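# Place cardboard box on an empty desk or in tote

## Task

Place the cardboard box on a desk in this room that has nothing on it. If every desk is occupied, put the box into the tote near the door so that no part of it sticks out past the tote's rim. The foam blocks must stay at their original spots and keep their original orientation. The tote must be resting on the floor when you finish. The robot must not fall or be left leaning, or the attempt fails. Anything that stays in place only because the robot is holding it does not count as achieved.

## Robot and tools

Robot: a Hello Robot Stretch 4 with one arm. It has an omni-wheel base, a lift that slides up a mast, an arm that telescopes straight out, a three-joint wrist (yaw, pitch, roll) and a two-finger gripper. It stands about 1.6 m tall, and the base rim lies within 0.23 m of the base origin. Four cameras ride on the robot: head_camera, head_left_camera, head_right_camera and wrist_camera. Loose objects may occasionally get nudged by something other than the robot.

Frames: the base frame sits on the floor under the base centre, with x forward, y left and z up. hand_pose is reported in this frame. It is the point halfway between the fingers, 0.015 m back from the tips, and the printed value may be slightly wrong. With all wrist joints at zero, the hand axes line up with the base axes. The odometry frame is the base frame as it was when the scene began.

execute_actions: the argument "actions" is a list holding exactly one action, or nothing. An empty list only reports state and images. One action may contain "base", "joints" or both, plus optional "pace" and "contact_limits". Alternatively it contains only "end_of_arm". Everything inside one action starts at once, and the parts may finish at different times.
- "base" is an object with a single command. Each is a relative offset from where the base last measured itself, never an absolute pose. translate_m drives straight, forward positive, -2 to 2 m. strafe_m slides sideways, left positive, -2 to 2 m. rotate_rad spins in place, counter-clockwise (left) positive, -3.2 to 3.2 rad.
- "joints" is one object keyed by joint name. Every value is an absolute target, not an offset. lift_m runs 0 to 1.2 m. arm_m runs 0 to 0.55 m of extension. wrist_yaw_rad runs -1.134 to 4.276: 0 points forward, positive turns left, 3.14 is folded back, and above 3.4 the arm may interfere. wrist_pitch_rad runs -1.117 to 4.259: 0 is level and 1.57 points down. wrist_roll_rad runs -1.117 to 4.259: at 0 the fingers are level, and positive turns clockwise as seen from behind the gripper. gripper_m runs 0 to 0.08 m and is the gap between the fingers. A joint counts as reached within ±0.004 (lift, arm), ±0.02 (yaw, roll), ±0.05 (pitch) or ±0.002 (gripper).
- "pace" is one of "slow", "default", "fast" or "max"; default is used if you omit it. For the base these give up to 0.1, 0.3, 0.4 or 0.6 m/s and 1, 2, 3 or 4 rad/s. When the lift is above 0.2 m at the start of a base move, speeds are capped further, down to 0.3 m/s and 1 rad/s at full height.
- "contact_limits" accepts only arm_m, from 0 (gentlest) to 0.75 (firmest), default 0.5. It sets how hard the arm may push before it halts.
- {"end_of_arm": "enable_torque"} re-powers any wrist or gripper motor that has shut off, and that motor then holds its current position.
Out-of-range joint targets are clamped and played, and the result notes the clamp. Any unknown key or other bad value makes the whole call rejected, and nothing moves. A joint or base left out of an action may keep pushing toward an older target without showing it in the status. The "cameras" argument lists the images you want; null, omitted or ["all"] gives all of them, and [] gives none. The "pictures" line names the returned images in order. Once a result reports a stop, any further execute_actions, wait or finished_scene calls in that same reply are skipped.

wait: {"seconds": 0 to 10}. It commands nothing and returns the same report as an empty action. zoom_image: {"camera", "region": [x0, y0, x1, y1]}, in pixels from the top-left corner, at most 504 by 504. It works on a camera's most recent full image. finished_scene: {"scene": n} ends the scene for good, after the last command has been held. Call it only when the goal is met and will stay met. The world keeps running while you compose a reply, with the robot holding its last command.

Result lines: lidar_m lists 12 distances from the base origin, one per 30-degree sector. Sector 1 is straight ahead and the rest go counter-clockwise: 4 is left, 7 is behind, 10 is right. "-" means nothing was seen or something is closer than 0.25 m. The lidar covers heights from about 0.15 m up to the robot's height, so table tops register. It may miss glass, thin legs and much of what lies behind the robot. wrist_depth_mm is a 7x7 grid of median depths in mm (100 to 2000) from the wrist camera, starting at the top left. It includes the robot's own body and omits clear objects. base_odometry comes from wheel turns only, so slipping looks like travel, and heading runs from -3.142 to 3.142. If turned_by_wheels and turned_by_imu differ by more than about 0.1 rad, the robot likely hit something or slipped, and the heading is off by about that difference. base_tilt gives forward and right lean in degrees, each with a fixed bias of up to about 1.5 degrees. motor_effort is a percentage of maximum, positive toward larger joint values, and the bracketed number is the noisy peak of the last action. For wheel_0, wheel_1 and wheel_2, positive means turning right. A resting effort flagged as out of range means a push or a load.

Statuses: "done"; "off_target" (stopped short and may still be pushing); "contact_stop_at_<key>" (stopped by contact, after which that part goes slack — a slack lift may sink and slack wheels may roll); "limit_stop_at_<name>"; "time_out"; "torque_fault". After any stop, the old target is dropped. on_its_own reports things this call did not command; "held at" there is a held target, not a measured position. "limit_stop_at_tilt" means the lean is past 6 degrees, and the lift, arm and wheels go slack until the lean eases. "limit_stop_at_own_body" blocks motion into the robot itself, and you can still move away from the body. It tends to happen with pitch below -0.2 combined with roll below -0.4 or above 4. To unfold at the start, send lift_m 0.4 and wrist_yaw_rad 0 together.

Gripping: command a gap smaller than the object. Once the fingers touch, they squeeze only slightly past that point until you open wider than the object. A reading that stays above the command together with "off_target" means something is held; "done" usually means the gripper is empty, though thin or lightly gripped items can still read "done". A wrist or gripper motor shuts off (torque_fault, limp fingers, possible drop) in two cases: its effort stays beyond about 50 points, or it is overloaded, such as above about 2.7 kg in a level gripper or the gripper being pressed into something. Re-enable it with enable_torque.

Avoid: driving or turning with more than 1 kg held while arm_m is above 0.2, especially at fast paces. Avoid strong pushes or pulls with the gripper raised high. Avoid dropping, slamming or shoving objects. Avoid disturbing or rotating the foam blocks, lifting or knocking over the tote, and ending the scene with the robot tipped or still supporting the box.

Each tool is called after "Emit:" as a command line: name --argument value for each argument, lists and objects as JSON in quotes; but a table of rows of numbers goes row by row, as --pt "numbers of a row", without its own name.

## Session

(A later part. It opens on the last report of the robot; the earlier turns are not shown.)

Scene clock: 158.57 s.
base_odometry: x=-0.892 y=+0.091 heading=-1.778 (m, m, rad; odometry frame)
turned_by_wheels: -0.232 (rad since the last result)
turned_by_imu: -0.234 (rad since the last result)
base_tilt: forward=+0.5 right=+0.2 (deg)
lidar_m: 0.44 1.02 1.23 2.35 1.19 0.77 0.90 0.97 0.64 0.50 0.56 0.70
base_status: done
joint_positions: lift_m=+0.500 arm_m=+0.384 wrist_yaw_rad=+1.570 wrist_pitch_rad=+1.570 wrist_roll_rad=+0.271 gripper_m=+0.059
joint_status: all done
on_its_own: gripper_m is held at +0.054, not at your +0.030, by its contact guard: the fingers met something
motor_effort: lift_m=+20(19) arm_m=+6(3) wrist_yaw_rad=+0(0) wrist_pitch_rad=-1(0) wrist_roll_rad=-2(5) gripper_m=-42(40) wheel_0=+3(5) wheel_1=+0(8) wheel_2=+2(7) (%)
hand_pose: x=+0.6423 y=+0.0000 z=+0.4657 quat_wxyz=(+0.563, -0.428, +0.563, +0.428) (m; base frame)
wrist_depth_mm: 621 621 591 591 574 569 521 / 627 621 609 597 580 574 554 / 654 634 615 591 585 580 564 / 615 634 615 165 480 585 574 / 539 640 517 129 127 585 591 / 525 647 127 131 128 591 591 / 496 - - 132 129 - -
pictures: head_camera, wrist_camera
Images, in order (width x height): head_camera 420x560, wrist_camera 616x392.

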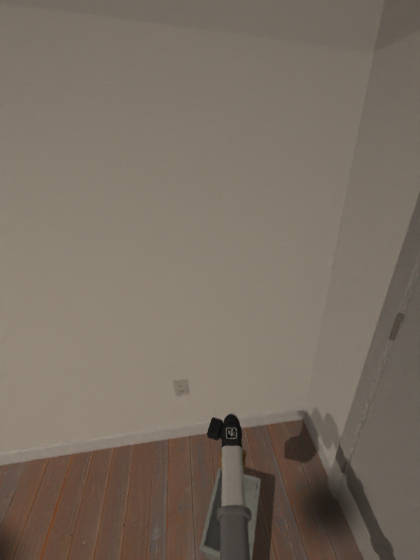

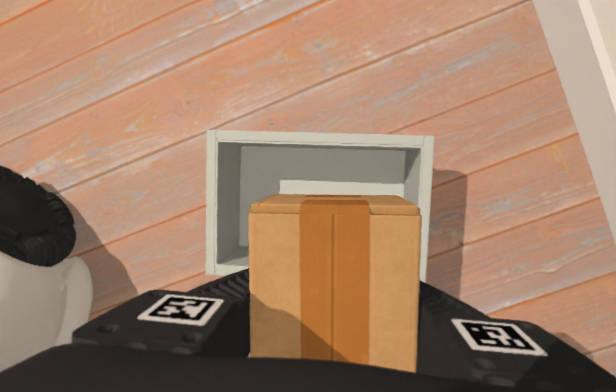

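Emit:
execute_actions --actions '[{"joints":{"lift_m":0.27}}]' --cameras '["head_left_camera","wrist_camera"]'

Scene clock: 166.20 s.
base_odometry: x=-0.892 y=+0.091 heading=-1.778 (m, m, rad; odometry frame)
turned_by_wheels: +0.000 (rad since the last result)
turned_by_imu: +0.002 (rad since the last result)
base_tilt: forward=+0.4 right=-0.1 (deg)
lidar_m: 0.47 1.02 1.22 2.35 1.21 0.80 0.93 0.98 0.63 0.50 0.56 0.70
base_status: not commanded
joint_positions: lift_m=+0.270 arm_m=+0.384 wrist_yaw_rad=+1.570 wrist_pitch_rad=+1.570 wrist_roll_rad=+0.271 gripper_m=+0.059
joint_status: all done
on_its_own: gripper_m is held at +0.054, not at your +0.030, by its contact guard: the fingers met something
motor_effort: lift_m=+18(14) arm_m=+6(5) wrist_yaw_rad=+0(0) wrist_pitch_rad=+0(0) wrist_roll_rad=-2(2) gripper_m=-40(43) wheel_0=+3(3) wheel_1=+0(0) wheel_2=+1(1) (%)
hand_pose: x=+0.6423 y=+0.0000 z=+0.2358 quat_wxyz=(+0.563, -0.428, +0.563, +0.428) (m; base frame)
wrist_depth_mm: 394 382 375 368 362 355 345 / 394 387 377 370 366 357 353 / 399 294 379 370 351 251 353 / 407 317 387 165 366 289 362 / 413 317 392 129 127 286 366 / 418 283 127 131 128 258 370 / 424 - - 132 129 - -
pictures: head_left_camera, wrist_camera
Images, in order (width x height): head_left_camera 420x672, wrist_camera 616x392.

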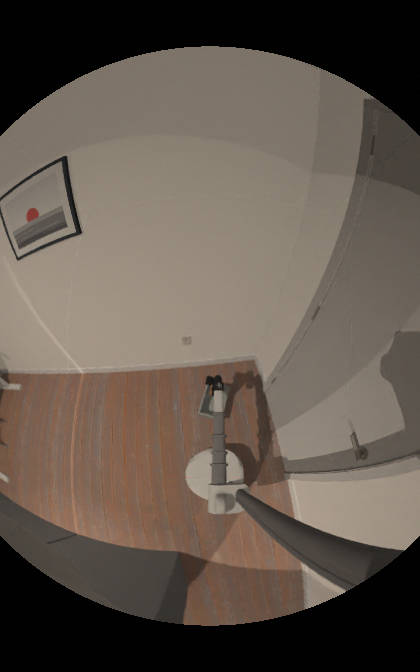

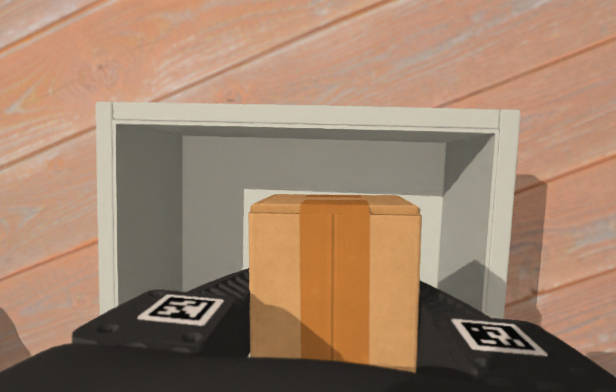

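Emit:
execute_actions --actions '[{"base":{"rotate_rad":0.018},"joints":{"lift_m":0.17}}]' --cameras '["wrist_camera"]'

Scene clock: 175.00 s.
base_odometry: x=-0.892 y=+0.091 heading=-1.760 (m, m, rad; odometry frame)
turned_by_wheels: +0.018 (rad since the last result)
turned_by_imu: +0.020 (rad since the last result)
base_tilt: forward=+0.5 right=+0.2 (deg)
lidar_m: 0.44 1.03 1.26 2.35 1.16 0.80 0.95 0.98 0.63 0.50 0.56 0.72
base_status: done
joint_positions: lift_m=+0.170 arm_m=+0.384 wrist_yaw_rad=+1.570 wrist_pitch_rad=+1.570 wrist_roll_rad=+0.271 gripper_m=+0.059
joint_status: all done
on_its_own: gripper_m is held at +0.054, not at your +0.030, by its contact guard: the fingers met something
motor_effort: lift_m=+18(17) arm_m=+6(5) wrist_yaw_rad=-1(2) wrist_pitch_rad=-1(3) wrist_roll_rad=-2(2) gripper_m=-40(39) wheel_0=+1(5) wheel_1=+1(8) wheel_2=+3(5) (%)
hand_pose: x=+0.6423 y=+0.0001 z=+0.1358 quat_wxyz=(+0.563, -0.428, +0.563, +0.428) (m; base frame)
wrist_depth_mm: 287 285 277 274 266 262 257 / 290 285 278 274 268 263 259 / 192 255 266 213 177 154 151 / 203 287 286 166 271 267 190 / 205 291 289 129 127 266 187 / 206 250 127 131 128 209 182 / 195 - - 132 129 - -
pictures: wrist_camera
Images, in order (width x height): wrist_camera 616x392.

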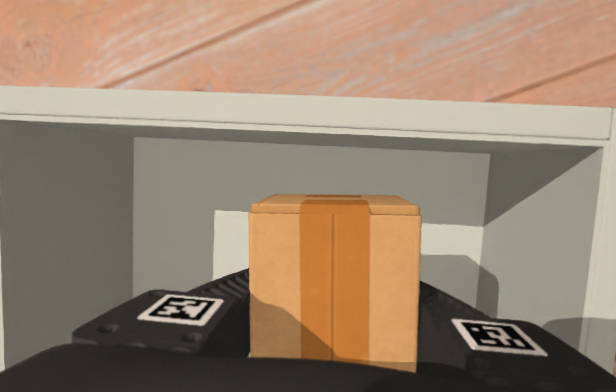

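Emit:
execute_actions --actions '[{"joints":{"lift_m":0.08}}]' --cameras '["wrist_camera"]'

Scene clock: 181.23 s.
base_odometry: x=-0.892 y=+0.091 heading=-1.760 (m, m, rad; odometry frame)
turned_by_wheels: +0.000 (rad since the last result)
turned_by_imu: +0.001 (rad since the last result)
base_tilt: forward=+0.4 right=+0.1 (deg)
lidar_m: 0.46 1.02 1.25 2.34 1.17 0.78 0.94 0.99 0.63 0.52 0.55 0.72
base_status: not commanded
joint_positions: lift_m=+0.080 arm_m=+0.384 wrist_yaw_rad=+1.570 wrist_pitch_rad=+1.570 wrist_roll_rad=+0.271 gripper_m=+0.059
joint_status: all done
on_its_own: gripper_m is held at +0.054, not at your +0.030, by its contact guard: the fingers met something
motor_effort: lift_m=+19(20) arm_m=+6(6) wrist_yaw_rad=+0(0) wrist_pitch_rad=-2(0) wrist_roll_rad=-2(2) gripper_m=-41(41) wheel_0=+1(1) wheel_1=+1(1) wheel_2=+3(3) (%)
hand_pose: x=+0.6423 y=+0.0001 z=+0.0458 quat_wxyz=(+0.563, -0.428, +0.563, +0.428) (m; base frame)
wrist_depth_mm: - - - - - - - / - - - - - - - / 193 195 191 186 182 170 178 / 200 198 193 165 183 182 180 / 202 200 195 129 127 185 181 / 205 202 127 131 129 185 182 / 196 - - 132 130 - -
pictures: wrist_camera
Images, in order (width x height): wrist_camera 616x392.

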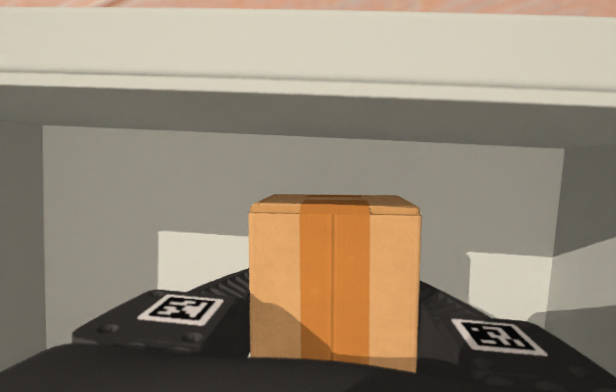

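Emit:
execute_actions --actions '[{"joints":{"lift_m":0.072}}]' --cameras '[]'

Emit:
execute_actions --actions '[{"joints":{"gripper_m":0.08}}]' --cameras '["wrist_camera"]'

Emit:
execute_actions --actions '[{"joints":{"lift_m":0.3}}]'

Scene clock: 189.00 s.
base_odometry: x=-0.892 y=+0.091 heading=-1.760 (m, m, rad; odometry frame)
turned_by_wheels: +0.000 (rad since the last result)
turned_by_imu: +0.001 (rad since the last result)
base_tilt: forward=+0.5 right=-0.1 (deg)
lidar_m: 0.45 1.02 1.26 2.34 1.15 0.78 0.95 0.97 0.63 0.52 0.57 0.72
base_status: not commanded
joint_positions: lift_m=+0.072 arm_m=+0.384 wrist_yaw_rad=+1.570 wrist_pitch_rad=+1.570 wrist_roll_rad=+0.271 gripper_m=+0.059
joint_status: all done
on_its_own: gripper_m is held at +0.054, not at your +0.030, by its contact guard: the fingers met something
motor_effort: lift_m=+18(18) arm_m=+6(6) wrist_yaw_rad=+0(0) wrist_pitch_rad=-2(0) wrist_roll_rad=-2(3) gripper_m=-39(42) wheel_0=+1(1) wheel_1=+2(1) wheel_2=+3(3) (%)
hand_pose: x=+0.6423 y=+0.0001 z=+0.0378 quat_wxyz=(+0.563, -0.428, +0.563, +0.428) (m; base frame)
wrist_depth_mm: - - - - - - - / - - - - - - - / 190 186 182 178 176 166 169 / 191 190 186 165 176 174 172 / 195 192 188 129 127 176 174 / 198 193 127 131 128 177 175 / 194 - - 132 129 - -
pictures: none
No camera images: the call's "cameras" was empty. Leave "cameras" out to get every camera's image.

Scene clock: 189.93 s.
base_odometry: x=-0.892 y=+0.091 heading=-1.760 (m, m, rad; odometry frame)
turned_by_wheels: +0.000 (rad since the last result)
turned_by_imu: +0.000 (rad since the last result)
base_tilt: forward=+0.6 right=+0.0 (deg)
lidar_m: 0.45 1.03 1.26 2.33 1.18 0.79 0.97 1.00 0.64 0.52 0.56 0.69
base_status: not commanded
joint_positions: lift_m=+0.072 arm_m=+0.384 wrist_yaw_rad=+1.570 wrist_pitch_rad=+1.570 wrist_roll_rad=+0.271 gripper_m=+0.080
joint_status: all done
motor_effort: lift_m=+19(18) arm_m=+5(6) wrist_yaw_rad=+0(1) wrist_pitch_rad=-1(0) wrist_roll_rad=-2(2) gripper_m=+0(40) wheel_0=+1(1) wheel_1=+1(1) wheel_2=+3(3) (%)
hand_pose: x=+0.6423 y=+0.0001 z=+0.0378 quat_wxyz=(+0.563, -0.428, +0.563, +0.428) (m; base frame)
wrist_depth_mm: - - - - - - - / - - - - - - - / 189 187 182 179 176 167 170 / 192 190 186 179 177 174 172 / 196 192 187 133 131 176 174 / 197 110 136 135 133 136 176 / - - 136 136 135 116 -
pictures: wrist_camera
Images, in order (width x height): wrist_camera 616x392.

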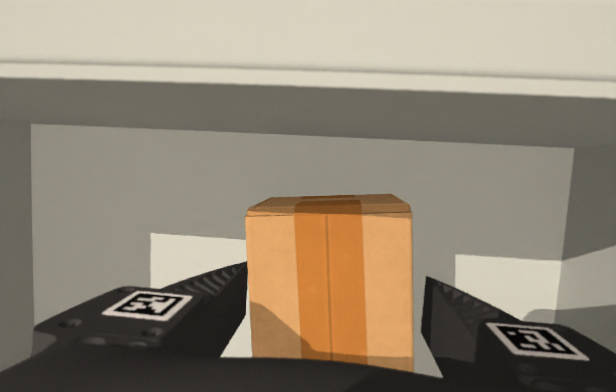

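Scene clock: 191.97 s.
base_odometry: x=-0.892 y=+0.091 heading=-1.760 (m, m, rad; odometry frame)
turned_by_wheels: +0.000 (rad since the last result)
turned_by_imu: +0.001 (rad since the last result)
base_tilt: forward=+0.3 right=+0.0 (deg)
lidar_m: 0.45 1.02 1.27 2.34 1.17 0.79 0.97 0.98 0.62 0.50 0.55 0.70
base_status: not commanded
joint_positions: lift_m=+0.300 arm_m=+0.384 wrist_yaw_rad=+1.570 wrist_pitch_rad=+1.570 wrist_roll_rad=+0.271 gripper_m=+0.080
joint_status: all done
motor_effort: lift_m=+24(21) arm_m=+6(6) wrist_yaw_rad=+0(0) wrist_pitch_rad=-1(0) wrist_roll_rad=-2(2) gripper_m=+3(3) wheel_0=+1(1) wheel_1=+1(1) wheel_2=+3(3) (%)
hand_pose: x=+0.6423 y=+0.0001 z=+0.2653 quat_wxyz=(+0.563, -0.428, +0.563, +0.428) (m; base frame)
wrist_depth_mm: 421 413 407 394 389 382 375 / 427 418 410 404 392 387 379 / 436 415 410 399 397 387 382 / 442 355 413 404 402 327 387 / 442 359 415 413 404 353 394 / 449 110 142 397 404 137 402 / - - 220 314 309 116 -
pictures: head_camera, head_left_camera, head_right_camera, wrist_camera
Images, in order (width x height): head_camera 420x560, head_left_camera 420x672, head_right_camera 420x672, wrist_camera 616x392.

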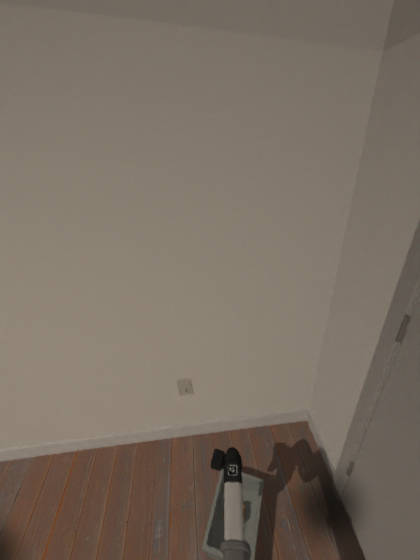

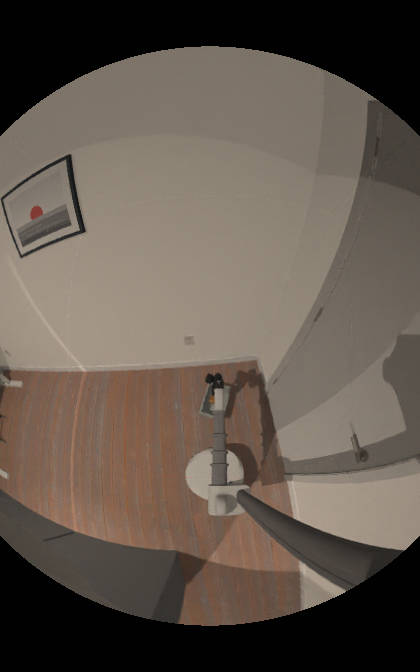

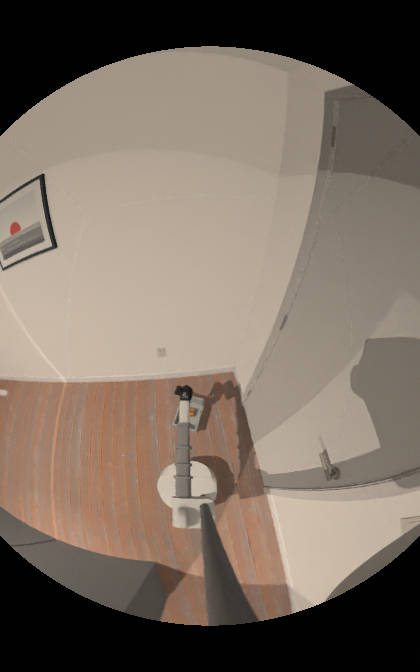

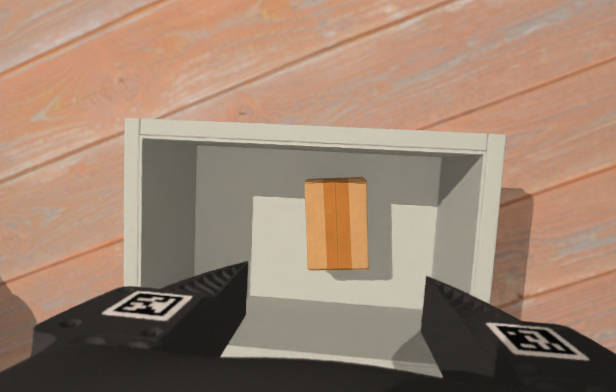

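Emit:
finished_scene --scene 2

The scene is finished: the task was done.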